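# Park the robot in the empty bay between carton stacks

## Task

Drive into the empty bay between the two carton stacks along the wall and stop entirely within it. The arm and every other part must be folded in so nothing extends beyond the base. The robot must face squarely out into the room. Both stacks must stay intact, with no carton beyond its floor tape. The robot must not tip over or be left leaning. The result must hold without the robot actively keeping it in place.

## Robot and tools

Robot: TidyBot++, a single-arm mobile manipulator. The base is 0.54 m long, 0.50 m wide and 0.38 m tall, on four powered casters, and can drive, strafe and turn on the spot. On top sits one seven-joint arm with a two-finger gripper. The shoulder is 0.12 m ahead of the base centre and 0.68 m up. At the start the arm is folded with the hand pointing down. In that posture the wrist and hand reach up to 0.08 m beyond the base front, and the elbow can be as high as 1.15 m. For parking, the folded arm is probably the posture to keep, but check whether that front overhang still counts as over the base.

Frames: the base frame has its origin on the floor under the base centre, x forward, y left, z up. hand_pose is reported in this frame, at the point between the finger pads. The odometry frame is the base frame as it was when the scene began. Heading is in radians, positive to the left, wrapping between -3.142 and 3.142. base_tilt is in degrees, positive when leaning forward or right.

execute_actions: argument "actions" is a list holding one action, or an empty list to just read state and images. An action may contain "base", "joints", both, and optionally "speeds". Base and joint motions start together.
- "base" takes exactly one key, each a relative move measured from where the base last reported itself, in the base frame: {"translate_m": d}, metres along x, forward positive, -2 to 2; {"strafe_m": d}, metres along y, left positive, -2 to 2; {"rotate_rad": d}, radians about z, counter-clockwise (left) positive, -6.3 to 6.3. These are offsets, not poses.
- "joints" maps joint names to absolute target angles in radians: joint_1_rad to joint_7_rad, plus gripper_pos from 0 (open, gap about 85 mm) to 1 (closed). joint_2_rad is limited to ±2.249, joint_4_rad to ±2.579, joint_6_rad to ±2.099. The others accept any angle and take the shorter path, so turn more than half a revolution in steps. joint_1_rad is positive clockwise seen from above, opposite to rotate_rad.
- "speeds" caps top speed for that action: translate_m and strafe_m 0.05 to 0.5 m/s, rotate_rad 0.1 to 1.57 rad/s. The maximum is the default. A base move that would need more than 8.667 s at that speed is refused. So is any unknown key or out-of-range value, and then nothing moves.
- "cameras": list of "base_camera", "wrist_camera" or "all". Omitted or null gives all; [] gives none. The "pictures" line names the images in order. base_camera is fixed low on the base, looking forward and down. wrist_camera follows the hand.
Example: {"actions":[{"base":{"rotate_rad":0.3}}],"cameras":["base_camera"]}

wait: {"seconds": s} with s from 0 to 10. It commands nothing and returns state and images.

zoom_image: {"camera": name, "region": [x0, y0, x1, y1]} in pixels of that camera's most recent full image, origin at top left, at most 504 x 504. base_camera images are 644x364 and wrist_camera images are 644x476.

finished_scene: {"scene": n} ends the current scene and reports whether the task was met. It is final. Call it only once the robot is parked and settled.

Reading results: base_status and joint_status tell how each commanded motion ended. "done" for the base only means the wheels turned the commanded amount; slipping or being blocked can leave it short while still reporting done. "off_target" means it stopped away from the target and may still be pushing. "contact_stop" and "time_out" mean the target was dropped and it holds where it stopped. "joint command not followed" with a "cause:" line means arm targets were withheld because of a self-collision risk. on_its_own lists motions you did not command. motor_effort gives percent of maximum, with the bracketed number being the peak. base_odometry counts wheel rotation only and drifts a few centimetres or degrees over many moves, so confirm alignment with the cameras. "ARM HIT" signals a hard impact of the arm on the base or itself. A TORQUE FAULT freezes the arm for 10 s while the base continues. MOTOR HOT and OVER-TEMPERATURE FAULT lines concern motor heating under load.

Pitfalls: a joint or base left out of an action may still be pressing toward an older target. A blocked base pushes hard until timeout, so do not drive into the cartons or wall. Slow the speed near the stacks, approach in short steps and check images between moves. Driving while the raised arm snags something can tip the robot; keep the arm folded and low. Avoid knocking, shoving or dropping anything. To end up facing the room, the back of the base should go into the bay, so turn around first and then reverse in, or strafe into place.

Each tool is called after "Request:" as name(argument=value, ...), one argument or row to a line, values as JSON.

## Session

I'll start by checking the robot's state and camera views.

Request:
execute_actions(
  actions=[],
)

Scene clock: 0.00 s.
base_odometry: x=+0.000 y=+0.000 heading=+0.000 (m, m, rad; odometry frame)
base_tilt: forward=+0.1 right=+0.0 (deg)
base_status: not commanded
joint_positions: joint_1_rad=-0.010 joint_2_rad=-0.344 joint_3_rad=+3.127 joint_4_rad=-2.538 joint_5_rad=+0.026 joint_6_rad=-0.911 joint_7_rad=+1.527 gripper_pos=+0.000
joint_status: not commanded
motor_effort: joint_1_rad=+1 joint_2_rad=-2 joint_3_rad=+1 joint_4_rad=+16 joint_5_rad=+0 joint_6_rad=+1 joint_7_rad=-1 (%)
hand_pose: x=+0.2435 y=-0.0026 z=+0.5833 quat_wxyz=(+0.012, +1.000, -0.002, +0.018) (m; base frame)
pictures: base_camera, wrist_camera
Images, in order (width x height): base_camera 644x364, wrist_camera 644x476.

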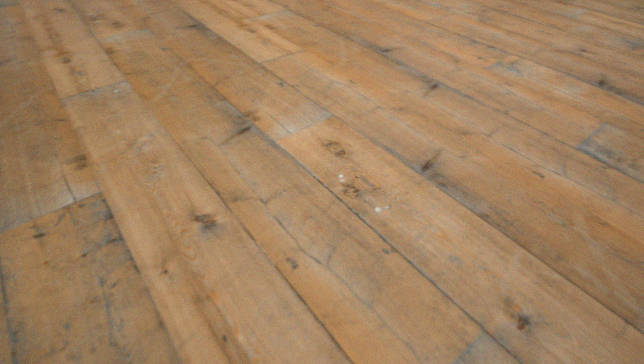

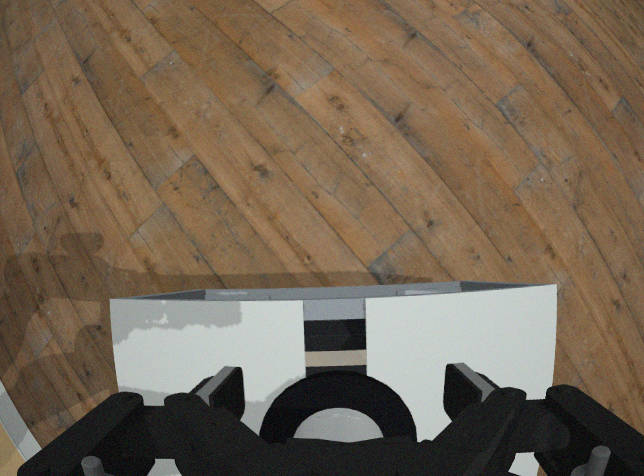

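Request:
execute_actions(
  actions=[
    {"joints": {"joint_6_rad": 0.45}},
  ],
  cameras=["wrist_camera"],
)

Scene clock: 2.80 s.
base_odometry: x=+0.000 y=+0.000 heading=+0.000 (m, m, rad; odometry frame)
base_tilt: forward=+0.0 right=+0.0 (deg)
base_status: not commanded
joint_positions: joint_1_rad=-0.010 joint_2_rad=-0.344 joint_3_rad=+3.127 joint_4_rad=-2.537 joint_5_rad=+0.026 joint_6_rad=+0.433 joint_7_rad=+1.527 gripper_pos=+0.000
joint_status: all done
motor_effort: joint_1_rad=+2(1) joint_2_rad=-6(6) joint_3_rad=+2(2) joint_4_rad=+19(19) joint_5_rad=+0(0) joint_6_rad=+9(10) joint_7_rad=+0(0) (%)
hand_pose: x=+0.5378 y=+0.0154 z=+0.8361 quat_wxyz=(-0.016, +0.771, +0.006, +0.637) (m; base frame)
pictures: wrist_camera
camera_calibration (this result's frames):
wrist_camera: T_world_to_cam=[[0.0725365, -0.997009, -0.0266774, 0.00636204], [-0.153485, 0.0152705, -0.988033, 0.969051], [0.985485, 0.075763, -0.151918, -0.270283], [0, 0, 0, 1]] pos_world=[0.414633, 0.0120225, 0.916563]
Images, in order (width x height): wrist_camera 644x476.

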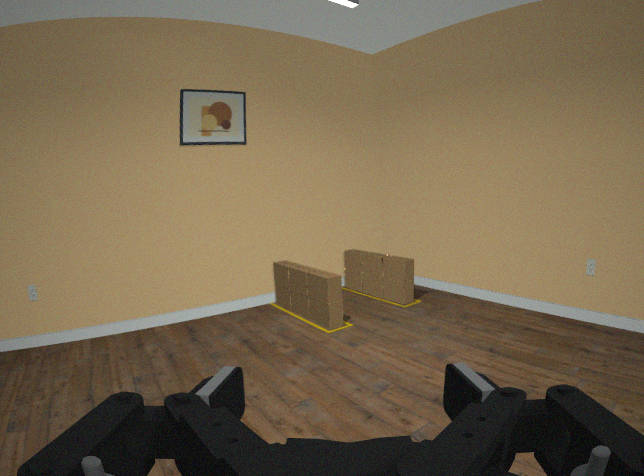

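Request:
zoom_image(
  camera="wrist_camera",
  region=[240, 230, 440, 350],
)

Region (240, 230, 440, 350) of wrist_camera's 644x476 image, scaled by 2.520; it fills the top 302 rows of this view, and the rest is white.

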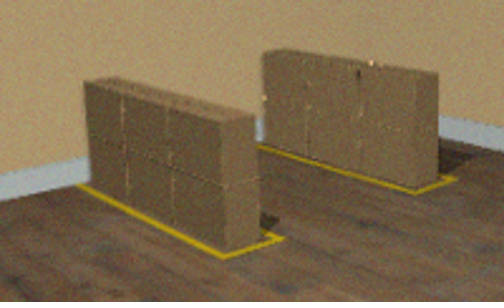

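Request:
execute_actions(
  actions=[
    {"base": {"translate_m": 2.0}, "joints": {"joint_6_rad": 0.1}},
  ],
)

Scene clock: 18.97 s.
base_odometry: x=+2.000 y=+0.001 heading=+0.000 (m, m, rad; odometry frame)
base_tilt: forward=+0.1 right=+0.0 (deg)
base_status: done
joint_positions: joint_1_rad=-0.010 joint_2_rad=-0.346 joint_3_rad=+3.127 joint_4_rad=-2.544 joint_5_rad=+0.026 joint_6_rad=+0.116 joint_7_rad=+1.527 gripper_pos=+0.000
joint_status: all done
motor_effort: joint_1_rad=+1(1) joint_2_rad=-6(8) joint_3_rad=+1(1) joint_4_rad=+18(21) joint_5_rad=+0(0) joint_6_rad=+8(10) joint_7_rad=-1(0) (%)
hand_pose: x=+0.5020 y=+0.0116 z=+0.7408 quat_wxyz=(-0.010, +0.863, +0.005, +0.505) (m; base frame)
pictures: base_camera, wrist_camera
camera_calibration (this result's frames):
wrist_camera: T_world_to_cam=[[0.0542477, -0.997923, -0.0347385, 0.0178226], [-0.458176, 0.00603451, -0.888841, 0.949054], [0.887204, 0.064134, -0.456897, 0.026226], [0, 0, 0, 1]] pos_world=[0.410599, 0.0103766, 0.85616]
Images, in order (width x height): base_camera 644x364, wrist_camera 644x476.

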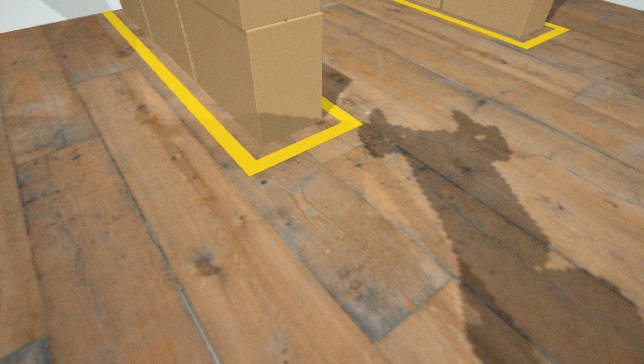

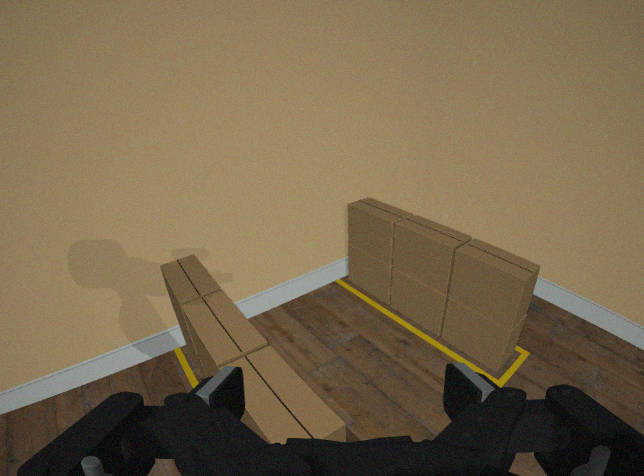

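Request:
zoom_image(
  camera="base_camera",
  region=[80, 0, 400, 200],
)

Request:
zoom_image(
  camera="base_camera",
  region=[380, 0, 600, 80],
)

Region (80, 0, 400, 200) of base_camera's 644x364 image, scaled by 1.575; it fills the top 315 rows of this view, and the rest is white.

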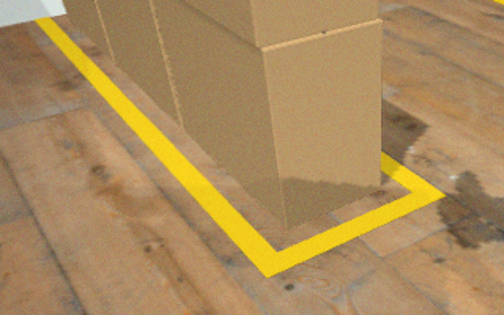

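Region (380, 0, 600, 80) of base_camera's 644x364 image, scaled by 2.291; it fills the top 183 rows of this view, and the rest is white.

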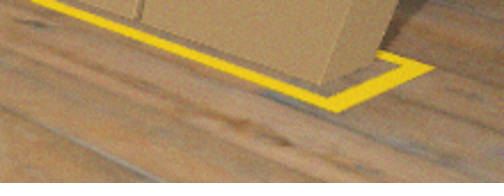

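Request:
execute_actions(
  actions=[
    {"base": {"rotate_rad": -2.478}, "joints": {"joint_1_rad": -3.1, "joint_2_rad": 0.0, "joint_4_rad": -2.54, "joint_6_rad": 0.5}},
  ],
)

Scene clock: 34.60 s.
base_odometry: x=+2.000 y=+0.001 heading=-2.477 (m, m, rad; odometry frame)
base_tilt: forward=+0.1 right=+0.0 (deg)
base_status: done
joint_positions: joint_1_rad=-3.090 joint_2_rad=-0.015 joint_3_rad=+3.127 joint_4_rad=-2.544 joint_5_rad=+0.026 joint_6_rad=+0.458 joint_7_rad=+1.527 gripper_pos=+0.000
joint_status: all done
motor_effort: joint_1_rad=+1(0) joint_2_rad=-14(14) joint_3_rad=+1(3) joint_4_rad=+15(19) joint_5_rad=+0(0) joint_6_rad=+8(8) joint_7_rad=+0(1) (%)
hand_pose: x=-0.3283 y=+0.0116 z=+0.6958 quat_wxyz=(-0.510, +0.022, +0.860, -0.001) (m; base frame)
pictures: base_camera, wrist_camera
camera_calibration (this result's frames):
wrist_camera: T_world_to_cam=[[-0.000387833, 0.998973, -0.0453119, 0.0275274], [0.447617, -0.0403456, -0.893315, 0.829648], [-0.894226, -0.0206288, -0.447141, 0.151702], [0, 0, 0, 1]] pos_world=[-0.235698, 0.009103, 0.810217]
Images, in order (width x height): base_camera 644x364, wrist_camera 644x476.

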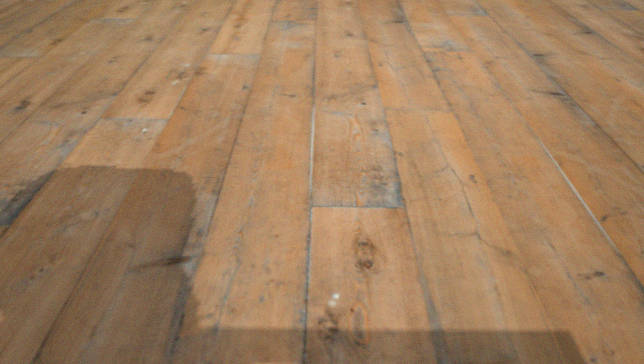

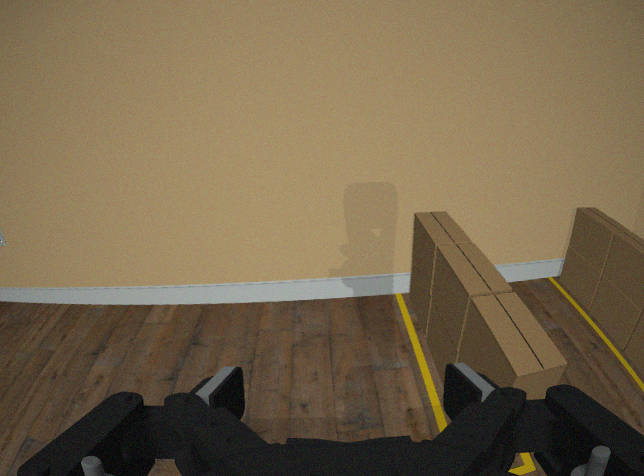

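Request:
execute_actions(
  actions=[
    {"base": {"strafe_m": 0.767}, "joints": {"joint_1_rad": -3.14, "joint_6_rad": 0.2}},
  ],
)

Scene clock: 38.17 s.
base_odometry: x=+2.473 y=-0.604 heading=-2.478 (m, m, rad; odometry frame)
base_tilt: forward=+0.1 right=+0.0 (deg)
base_status: done
joint_positions: joint_1_rad=-3.137 joint_2_rad=-0.008 joint_3_rad=+3.127 joint_4_rad=-2.544 joint_5_rad=+0.026 joint_6_rad=+0.220 joint_7_rad=+1.527 gripper_pos=+0.000
joint_status: all done
motor_effort: joint_1_rad=+1(2) joint_2_rad=-13(14) joint_3_rad=+1(3) joint_4_rad=+14(15) joint_5_rad=+0(0) joint_6_rad=+7(8) joint_7_rad=-1(0) (%)
hand_pose: x=-0.2850 y=-0.0069 z=+0.6329 quat_wxyz=(-0.401, +0.003, +0.916, -0.008) (m; base frame)
pictures: base_camera, wrist_camera
camera_calibration (this result's frames):
wrist_camera: T_world_to_cam=[[-0.0317113, 0.998361, -0.0476496, 0.0357548], [0.651817, -0.0154841, -0.758218, 0.726265], [-0.757713, -0.0551029, -0.650258, 0.329118], [0, 0, 0, 1]] pos_world=[-0.222882, -0.00631527, 0.766382]
Images, in order (width x height): base_camera 644x364, wrist_camera 644x476.

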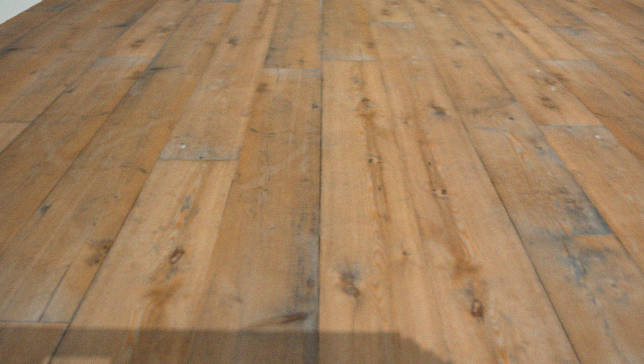

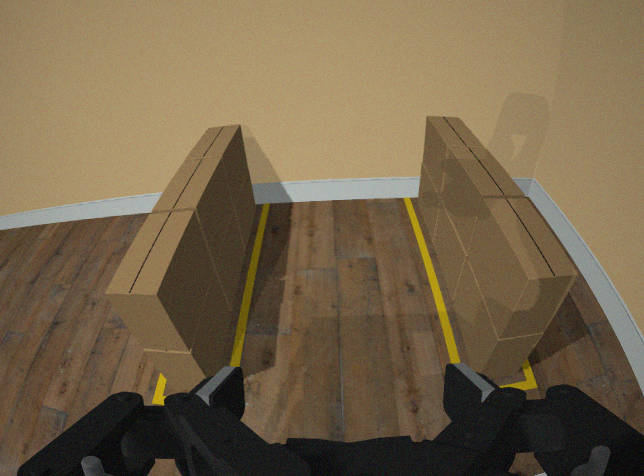

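Request:
zoom_image(
  camera="base_camera",
  region=[200, 0, 450, 364],
)

Request:
zoom_image(
  camera="wrist_camera",
  region=[200, 170, 500, 440],
)

Region (200, 0, 450, 364) of base_camera's 644x364 image, scaled by 1.385; it fills the left 346 columns of this view, and the rest is white.

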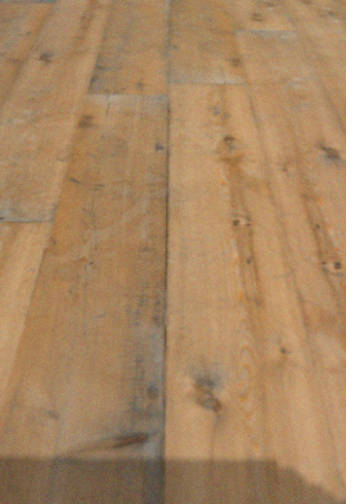

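Region (200, 170, 500, 440) of wrist_camera's 644x476 image, scaled by 1.680; it fills the top 454 rows of this view, and the rest is white.

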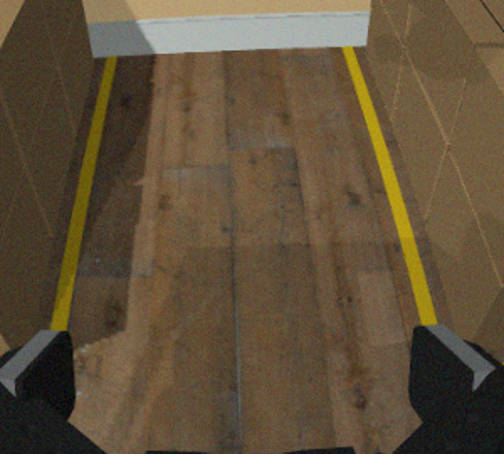

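Request:
execute_actions(
  actions=[
    {"base": {"translate_m": -0.98}, "joints": {"joint_6_rad": -0.6}},
  ],
)

Scene clock: 48.83 s.
base_odometry: x=+3.245 y=+0.000 heading=-2.478 (m, m, rad; odometry frame)
base_tilt: forward=+0.0 right=+0.0 (deg)
base_status: done
joint_positions: joint_1_rad=-3.137 joint_2_rad=-0.006 joint_3_rad=+3.127 joint_4_rad=-2.542 joint_5_rad=+0.026 joint_6_rad=-0.587 joint_7_rad=+1.527 gripper_pos=+0.000
joint_status: all done
motor_effort: joint_1_rad=+1(1) joint_2_rad=-9(14) joint_3_rad=+1(1) joint_4_rad=+10(14) joint_5_rad=+0(0) joint_6_rad=+0(7) joint_7_rad=-1(1) (%)
hand_pose: x=-0.0630 y=+0.0014 z=+0.5328 quat_wxyz=(-0.009, +0.006, +1.000, +0.007) (m; base frame)
pictures: base_camera, wrist_camera
camera_calibration (this result's frames):
wrist_camera: T_world_to_cam=[[0.0137398, 0.999481, -0.0291259, 0.0226961], [0.998399, -0.0153118, -0.0544567, 0.152654], [-0.0548744, -0.028331, -0.998091, 0.662259], [0, 0, 0, 1]] pos_world=[-0.11638, -0.0015844, 0.669969]
Images, in order (width x height): base_camera 644x364, wrist_camera 644x476.

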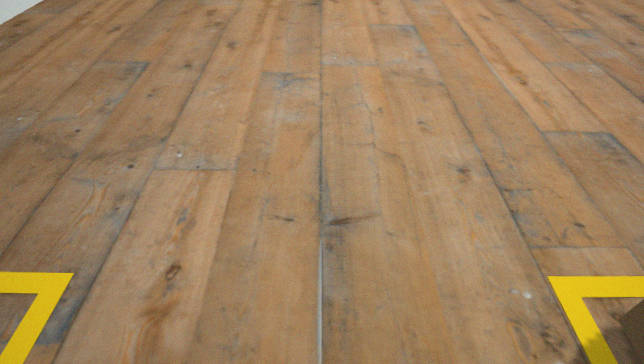

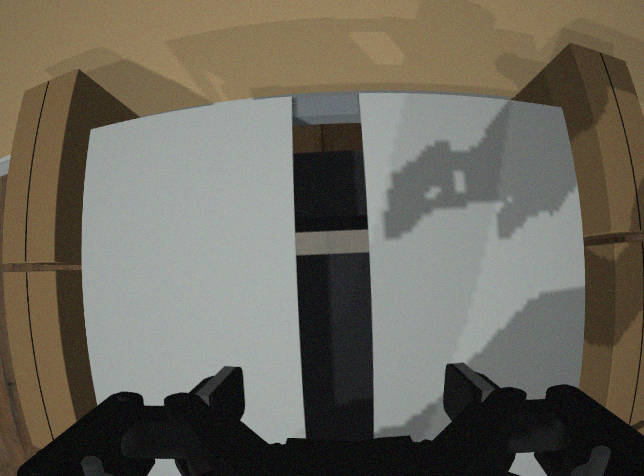

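Request:
execute_actions(
  actions=[
    {"base": {"strafe_m": 0.009}},
  ],
  cameras=["base_camera"],
)

Scene clock: 51.33 s.
base_odometry: x=+3.251 y=-0.007 heading=-2.478 (m, m, rad; odometry frame)
base_tilt: forward=+0.1 right=+0.0 (deg)
base_status: done
joint_positions: joint_1_rad=-3.137 joint_2_rad=-0.006 joint_3_rad=+3.127 joint_4_rad=-2.542 joint_5_rad=+0.026 joint_6_rad=-0.587 joint_7_rad=+1.527 gripper_pos=+0.000
joint_status: not commanded
motor_effort: joint_1_rad=+1(0) joint_2_rad=-9(10) joint_3_rad=+1(0) joint_4_rad=+10(10) joint_5_rad=+0(1) joint_6_rad=+0(0) joint_7_rad=-1(1) (%)
hand_pose: x=-0.0630 y=+0.0014 z=+0.5328 quat_wxyz=(-0.009, +0.006, +1.000, +0.007) (m; base frame)
pictures: base_camera
Images, in order (width x height): base_camera 644x364.

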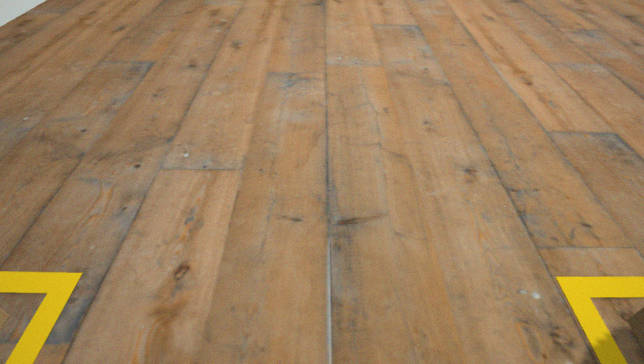

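Request:
finished_scene(
  scene=1,
)

The scene is finished: the task was done.


## Next scene

The same job, from a new start.

Request:
execute_actions(
  actions=[
    {"joints": {"joint_6_rad": 0.45}},
  ],
)

Scene clock: 1.57 s.
base_odometry: x=+0.000 y=+0.000 heading=+0.000 (m, m, rad; odometry frame)
base_tilt: forward=+0.0 right=+0.0 (deg)
base_status: not commanded
joint_positions: joint_1_rad=-0.007 joint_2_rad=-0.347 joint_3_rad=+3.122 joint_4_rad=-2.556 joint_5_rad=-0.011 joint_6_rad=+0.428 joint_7_rad=+1.577 gripper_pos=+0.000
joint_status: all done
motor_effort: joint_1_rad=+1(1) joint_2_rad=-6(6) joint_3_rad=+2(2) joint_4_rad=+19(19) joint_5_rad=+0(0) joint_6_rad=+9(9) joint_7_rad=+0(0) (%)
hand_pose: x=+0.5325 y=+0.0114 z=+0.8253 quat_wxyz=(-0.005, +0.777, +0.009, +0.629) (m; base frame)
pictures: base_camera, wrist_camera
camera_calibration (this result's frames):
wrist_camera: T_world_to_cam=[[0.0619841, -0.998056, -0.00653422, -0.00853746], [-0.173393, -0.00432082, -0.984843, 0.96584], [0.9829, 0.0621776, -0.173324, -0.247189], [0, 0, 0, 1]] pos_world=[0.410961, 0.011022, 0.908301]
Images, in order (width x height): base_camera 644x364, wrist_camera 644x476.

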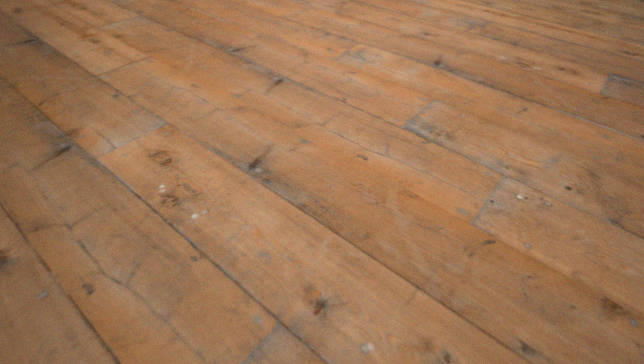

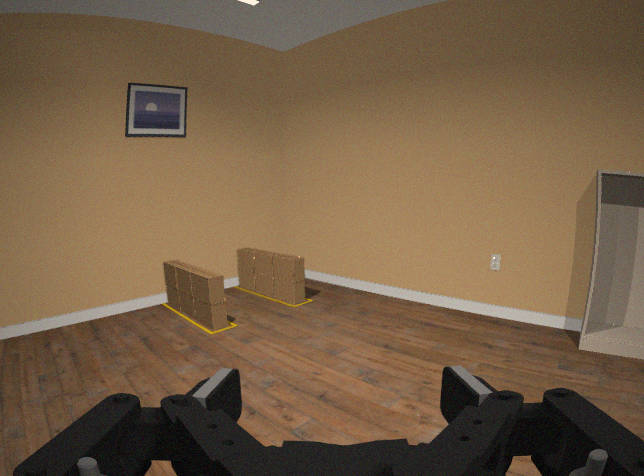

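Request:
zoom_image(
  camera="wrist_camera",
  region=[140, 230, 340, 350],
)

Region (140, 230, 340, 350) of wrist_camera's 644x476 image, scaled by 2.520; it fills the top 302 rows of this view, and the rest is white.

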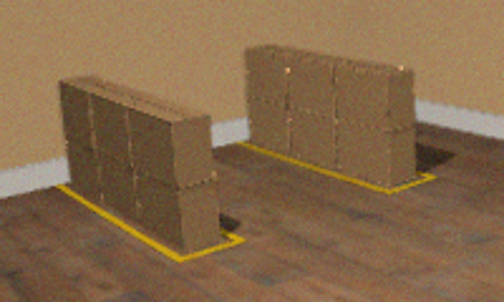

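Request:
zoom_image(
  camera="base_camera",
  region=[0, 0, 504, 364],
)

Region (0, 0, 504, 364) of base_camera's 644x364 image, scaled by 1.000.

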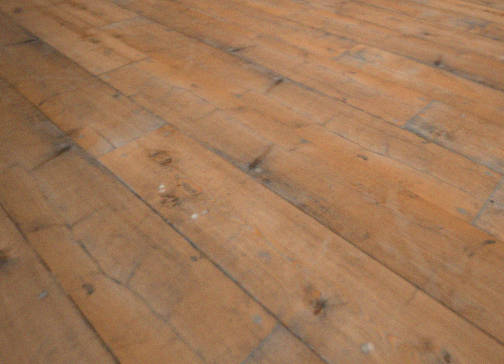

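Request:
zoom_image(
  camera="base_camera",
  region=[60, 40, 180, 130],
)

Request:
zoom_image(
  camera="base_camera",
  region=[400, 270, 520, 360],
)

Region (60, 40, 180, 130) of base_camera's 644x364 image, scaled by 4.200; it fills the top 378 rows of this view, and the rest is white.

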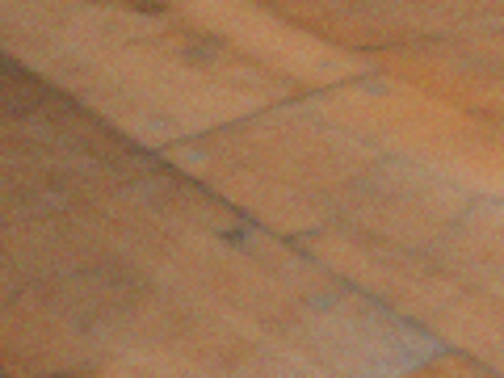

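Region (400, 270, 520, 360) of base_camera's 644x364 image, scaled by 4.200; it fills the top 378 rows of this view, and the rest is white.

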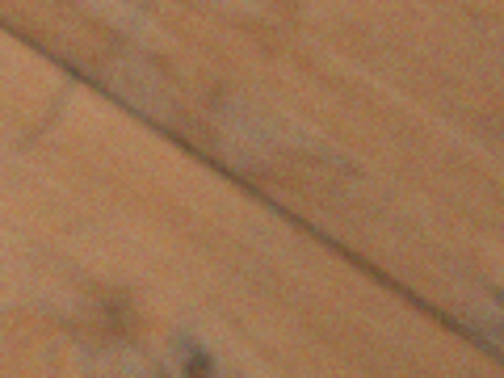

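Request:
execute_actions(
  actions=[
    {"base": {"translate_m": 2.0}, "joints": {"joint_1_rad": -3.1, "joint_2_rad": 0.0, "joint_4_rad": -2.54, "joint_6_rad": 0.45}},
  ],
  cameras=["base_camera"],
)

Scene clock: 17.63 s.
base_odometry: x=+2.000 y=+0.000 heading=+0.000 (m, m, rad; odometry frame)
base_tilt: forward=+0.0 right=+0.0 (deg)
base_status: done
joint_positions: joint_1_rad=-3.090 joint_2_rad=-0.011 joint_3_rad=+3.122 joint_4_rad=-2.550 joint_5_rad=-0.011 joint_6_rad=+0.428 joint_7_rad=+1.577 gripper_pos=+0.000
joint_status: all done
motor_effort: joint_1_rad=+1(1) joint_2_rad=-14(15) joint_3_rad=+1(1) joint_4_rad=+15(20) joint_5_rad=+0(0) joint_6_rad=+8(8) joint_7_rad=-1(1) (%)
hand_pose: x=-0.3210 y=+0.0140 z=+0.6835 quat_wxyz=(-0.493, +0.016, +0.870, +0.009) (m; base frame)
pictures: base_camera
Images, in order (width x height): base_camera 644x364.

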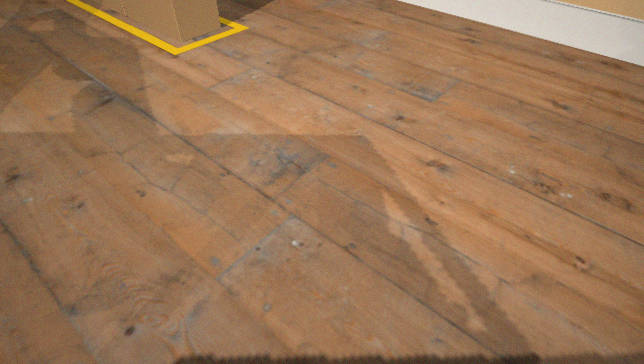

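Request:
zoom_image(
  camera="base_camera",
  region=[50, 0, 270, 80],
)

Request:
execute_actions(
  actions=[
    {"base": {"rotate_rad": -2.262}, "joints": {"joint_1_rad": -3.14}},
  ],
)

Region (50, 0, 270, 80) of base_camera's 644x364 image, scaled by 2.291; it fills the top 183 rows of this view, and the rest is white.

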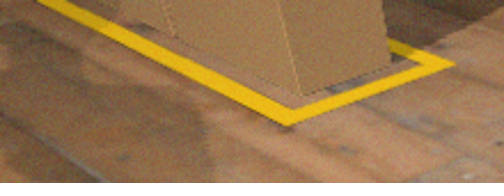

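Scene clock: 21.23 s.
base_odometry: x=+2.000 y=+0.000 heading=-2.262 (m, m, rad; odometry frame)
base_tilt: forward=+0.1 right=+0.0 (deg)
base_status: done
joint_positions: joint_1_rad=-3.135 joint_2_rad=-0.011 joint_3_rad=+3.122 joint_4_rad=-2.549 joint_5_rad=-0.011 joint_6_rad=+0.428 joint_7_rad=+1.577 gripper_pos=+0.000
joint_status: all done
motor_effort: joint_1_rad=+1(2) joint_2_rad=-14(15) joint_3_rad=+1(2) joint_4_rad=+14(15) joint_5_rad=+0(1) joint_6_rad=+8(8) joint_7_rad=+0(0) (%)
hand_pose: x=-0.3217 y=-0.0058 z=+0.6840 quat_wxyz=(-0.493, -0.003, +0.870, -0.002) (m; base frame)
pictures: base_camera, wrist_camera
camera_calibration (this result's frames):
wrist_camera: T_world_to_cam=[[-0.0436723, 0.998754, -0.0241426, 0.015955], [0.482344, -0.000083531, -0.875982, 0.814999], [-0.874893, -0.0499012, -0.481739, 0.181689], [0, 0, 0, 1]] pos_world=[-0.233454, -0.00680049, 0.801837]
Images, in order (width x height): base_camera 644x364, wrist_camera 644x476.

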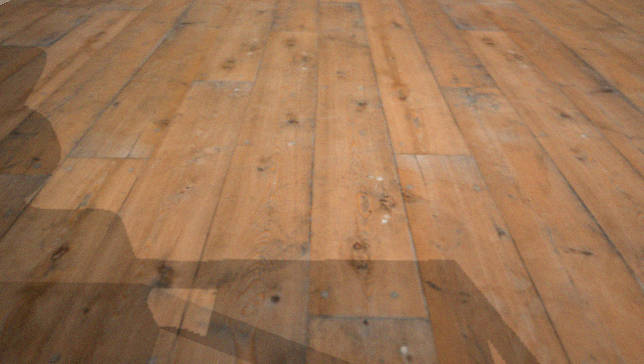

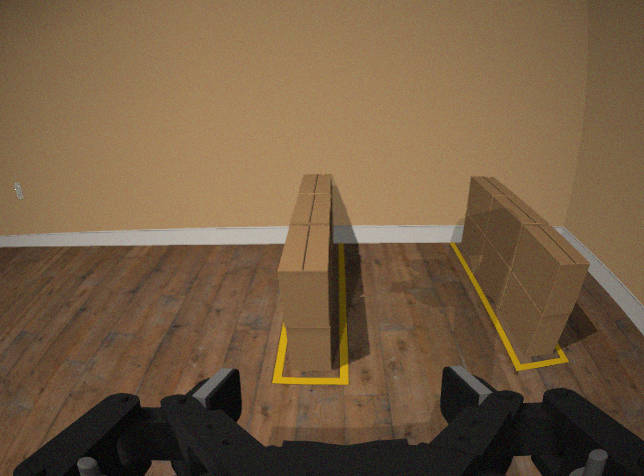

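Request:
zoom_image(
  camera="wrist_camera",
  region=[260, 220, 580, 400],
)

Request:
zoom_image(
  camera="base_camera",
  region=[200, 0, 450, 364],
)

Region (260, 220, 580, 400) of wrist_camera's 644x476 image, scaled by 1.575; it fills the top 284 rows of this view, and the rest is white.

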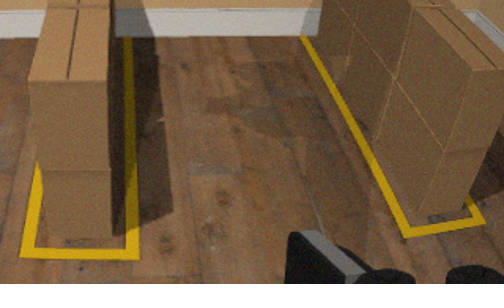

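Region (200, 0, 450, 364) of base_camera's 644x364 image, scaled by 1.385; it fills the left 346 columns of this view, and the rest is white.

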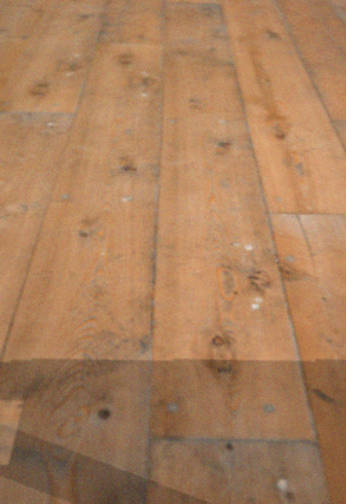

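Request:
execute_actions(
  actions=[
    {"base": {"strafe_m": 0.285}, "joints": {"joint_6_rad": 0.3}},
  ],
)

Scene clock: 29.20 s.
base_odometry: x=+2.220 y=-0.182 heading=-2.262 (m, m, rad; odometry frame)
base_tilt: forward=+0.0 right=+0.0 (deg)
base_status: done
joint_positions: joint_1_rad=-3.135 joint_2_rad=-0.009 joint_3_rad=+3.122 joint_4_rad=-2.546 joint_5_rad=-0.011 joint_6_rad=+0.335 joint_7_rad=+1.577 gripper_pos=+0.000
joint_status: all done
motor_effort: joint_1_rad=+1(3) joint_2_rad=-14(15) joint_3_rad=+2(3) joint_4_rad=+14(16) joint_5_rad=+0(0) joint_6_rad=+8(9) joint_7_rad=+0(1) (%)
hand_pose: x=-0.3071 y=-0.0059 z=+0.6604 quat_wxyz=(-0.453, -0.004, +0.892, -0.002) (m; base frame)
pictures: base_camera, wrist_camera
camera_calibration (this result's frames):
wrist_camera: T_world_to_cam=[[-0.0419707, 0.998734, -0.0277195, 0.0190584], [0.560678, 0.000580096, -0.828034, 0.77969], [-0.826969, -0.0502949, -0.559993, 0.249523], [0, 0, 0, 1]] pos_world=[-0.230008, -0.0069369, 0.785869]
Images, in order (width x height): base_camera 644x364, wrist_camera 644x476.

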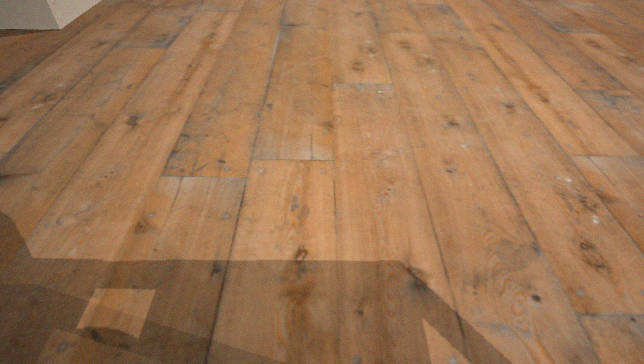

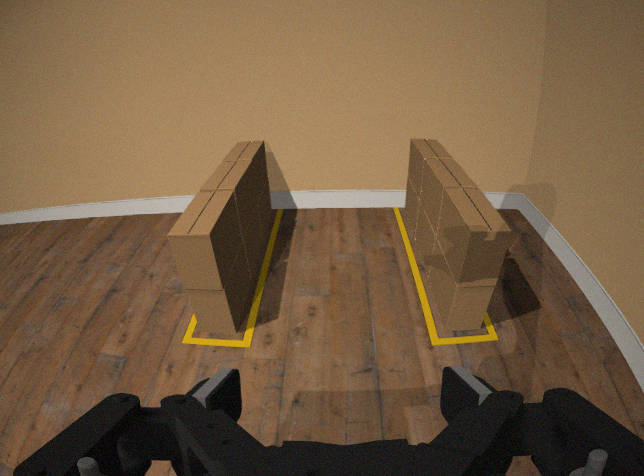

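Request:
zoom_image(
  camera="wrist_camera",
  region=[220, 190, 470, 440],
)

Request:
zoom_image(
  camera="base_camera",
  region=[200, 0, 450, 364],
)

Region (220, 190, 470, 440) of wrist_camera's 644x476 image, scaled by 2.016.

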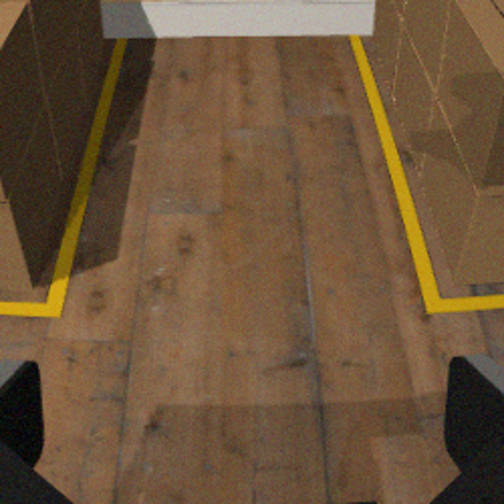

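Region (200, 0, 450, 364) of base_camera's 644x364 image, scaled by 1.385; it fills the left 346 columns of this view, and the rest is white.

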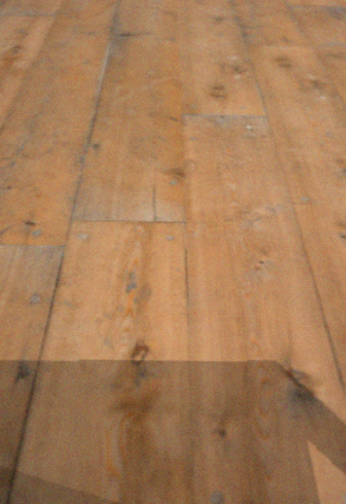

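Request:
execute_actions(
  actions=[
    {"base": {"translate_m": -1.32}, "joints": {"joint_6_rad": -0.6}},
  ],
)

Scene clock: 36.67 s.
base_odometry: x=+3.062 y=+0.835 heading=-2.262 (m, m, rad; odometry frame)
base_tilt: forward=+0.0 right=+0.0 (deg)
base_status: done
joint_positions: joint_1_rad=-3.135 joint_2_rad=-0.005 joint_3_rad=+3.122 joint_4_rad=-2.541 joint_5_rad=-0.011 joint_6_rad=-0.581 joint_7_rad=+1.577 gripper_pos=+0.000
joint_status: all done
motor_effort: joint_1_rad=+1(1) joint_2_rad=-10(14) joint_3_rad=+2(1) joint_4_rad=+10(15) joint_5_rad=+0(0) joint_6_rad=+0(7) joint_7_rad=-1(0) (%)
hand_pose: x=-0.0654 y=-0.0056 z=+0.5331 quat_wxyz=(-0.013, -0.005, +1.000, -0.003) (m; base frame)
pictures: base_camera, wrist_camera
camera_calibration (this result's frames):
wrist_camera: T_world_to_cam=[[-0.0100237, 0.998751, -0.0489468, 0.0387592], [0.998137, 0.00704707, -0.060612, 0.158288], [-0.0601914, -0.0494631, -0.996961, 0.661145], [0, 0, 0, 1]] pos_world=[-0.117809, -0.0071239, 0.670627]
Images, in order (width x height): base_camera 644x364, wrist_camera 644x476.

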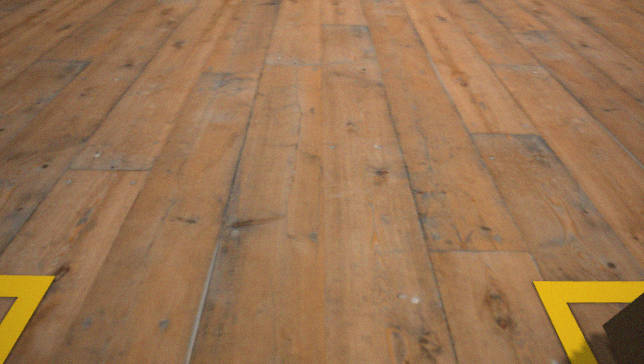

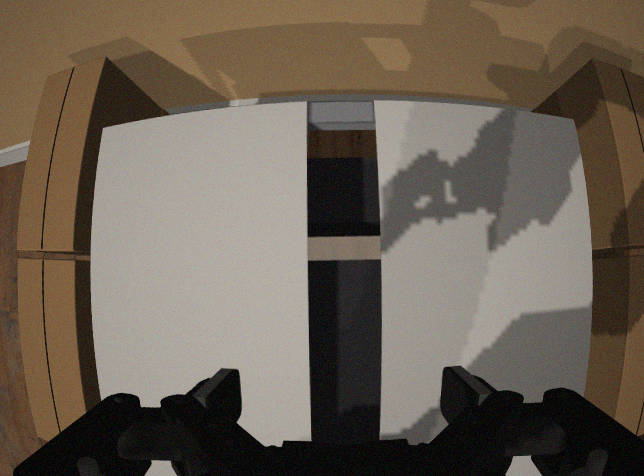

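Request:
execute_actions(
  actions=[
    {"base": {"strafe_m": 0.028}},
  ],
)

Scene clock: 40.33 s.
base_odometry: x=+3.084 y=+0.817 heading=-2.262 (m, m, rad; odometry frame)
base_tilt: forward=+0.0 right=+0.0 (deg)
base_status: done
joint_positions: joint_1_rad=-3.135 joint_2_rad=-0.005 joint_3_rad=+3.122 joint_4_rad=-2.541 joint_5_rad=-0.011 joint_6_rad=-0.581 joint_7_rad=+1.577 gripper_pos=+0.000
joint_status: not commanded
motor_effort: joint_1_rad=+1(2) joint_2_rad=-10(11) joint_3_rad=+1(2) joint_4_rad=+10(11) joint_5_rad=+0(0) joint_6_rad=+0(0) joint_7_rad=+0(1) (%)
hand_pose: x=-0.0654 y=-0.0056 z=+0.5331 quat_wxyz=(-0.013, -0.005, +1.000, -0.003) (m; base frame)
pictures: base_camera, wrist_camera
camera_calibration (this result's frames):
wrist_camera: T_world_to_cam=[[-0.0100389, 0.998751, -0.0489469, 0.0387612], [0.998136, 0.00706221, -0.0606122, 0.158288], [-0.0601908, -0.0494642, -0.996961, 0.661145], [0, 0, 0, 1]] pos_world=[-0.117809, -0.00712763, 0.670627]
Images, in order (width x height): base_camera 644x364, wrist_camera 644x476.

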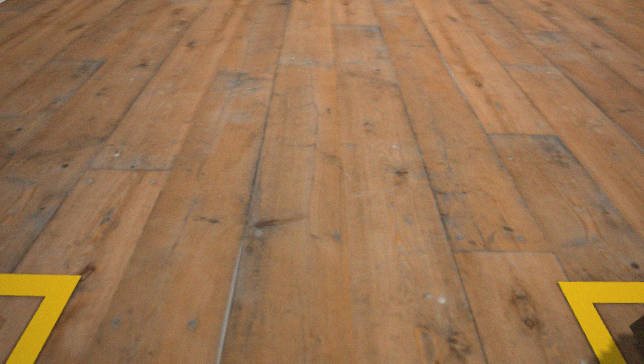

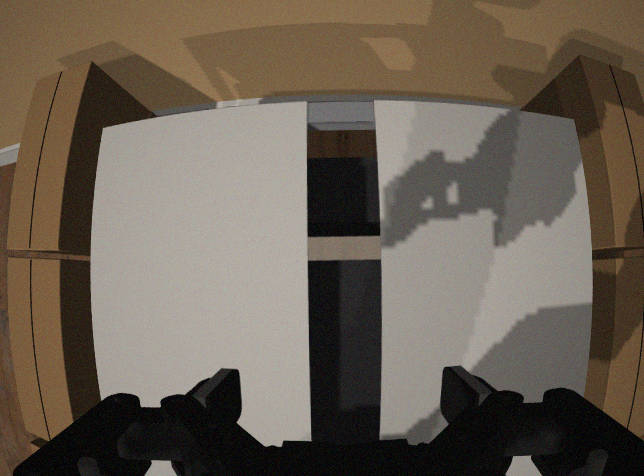

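Request:
finished_scene(
  scene=2,
)

The scene is finished: the task was done.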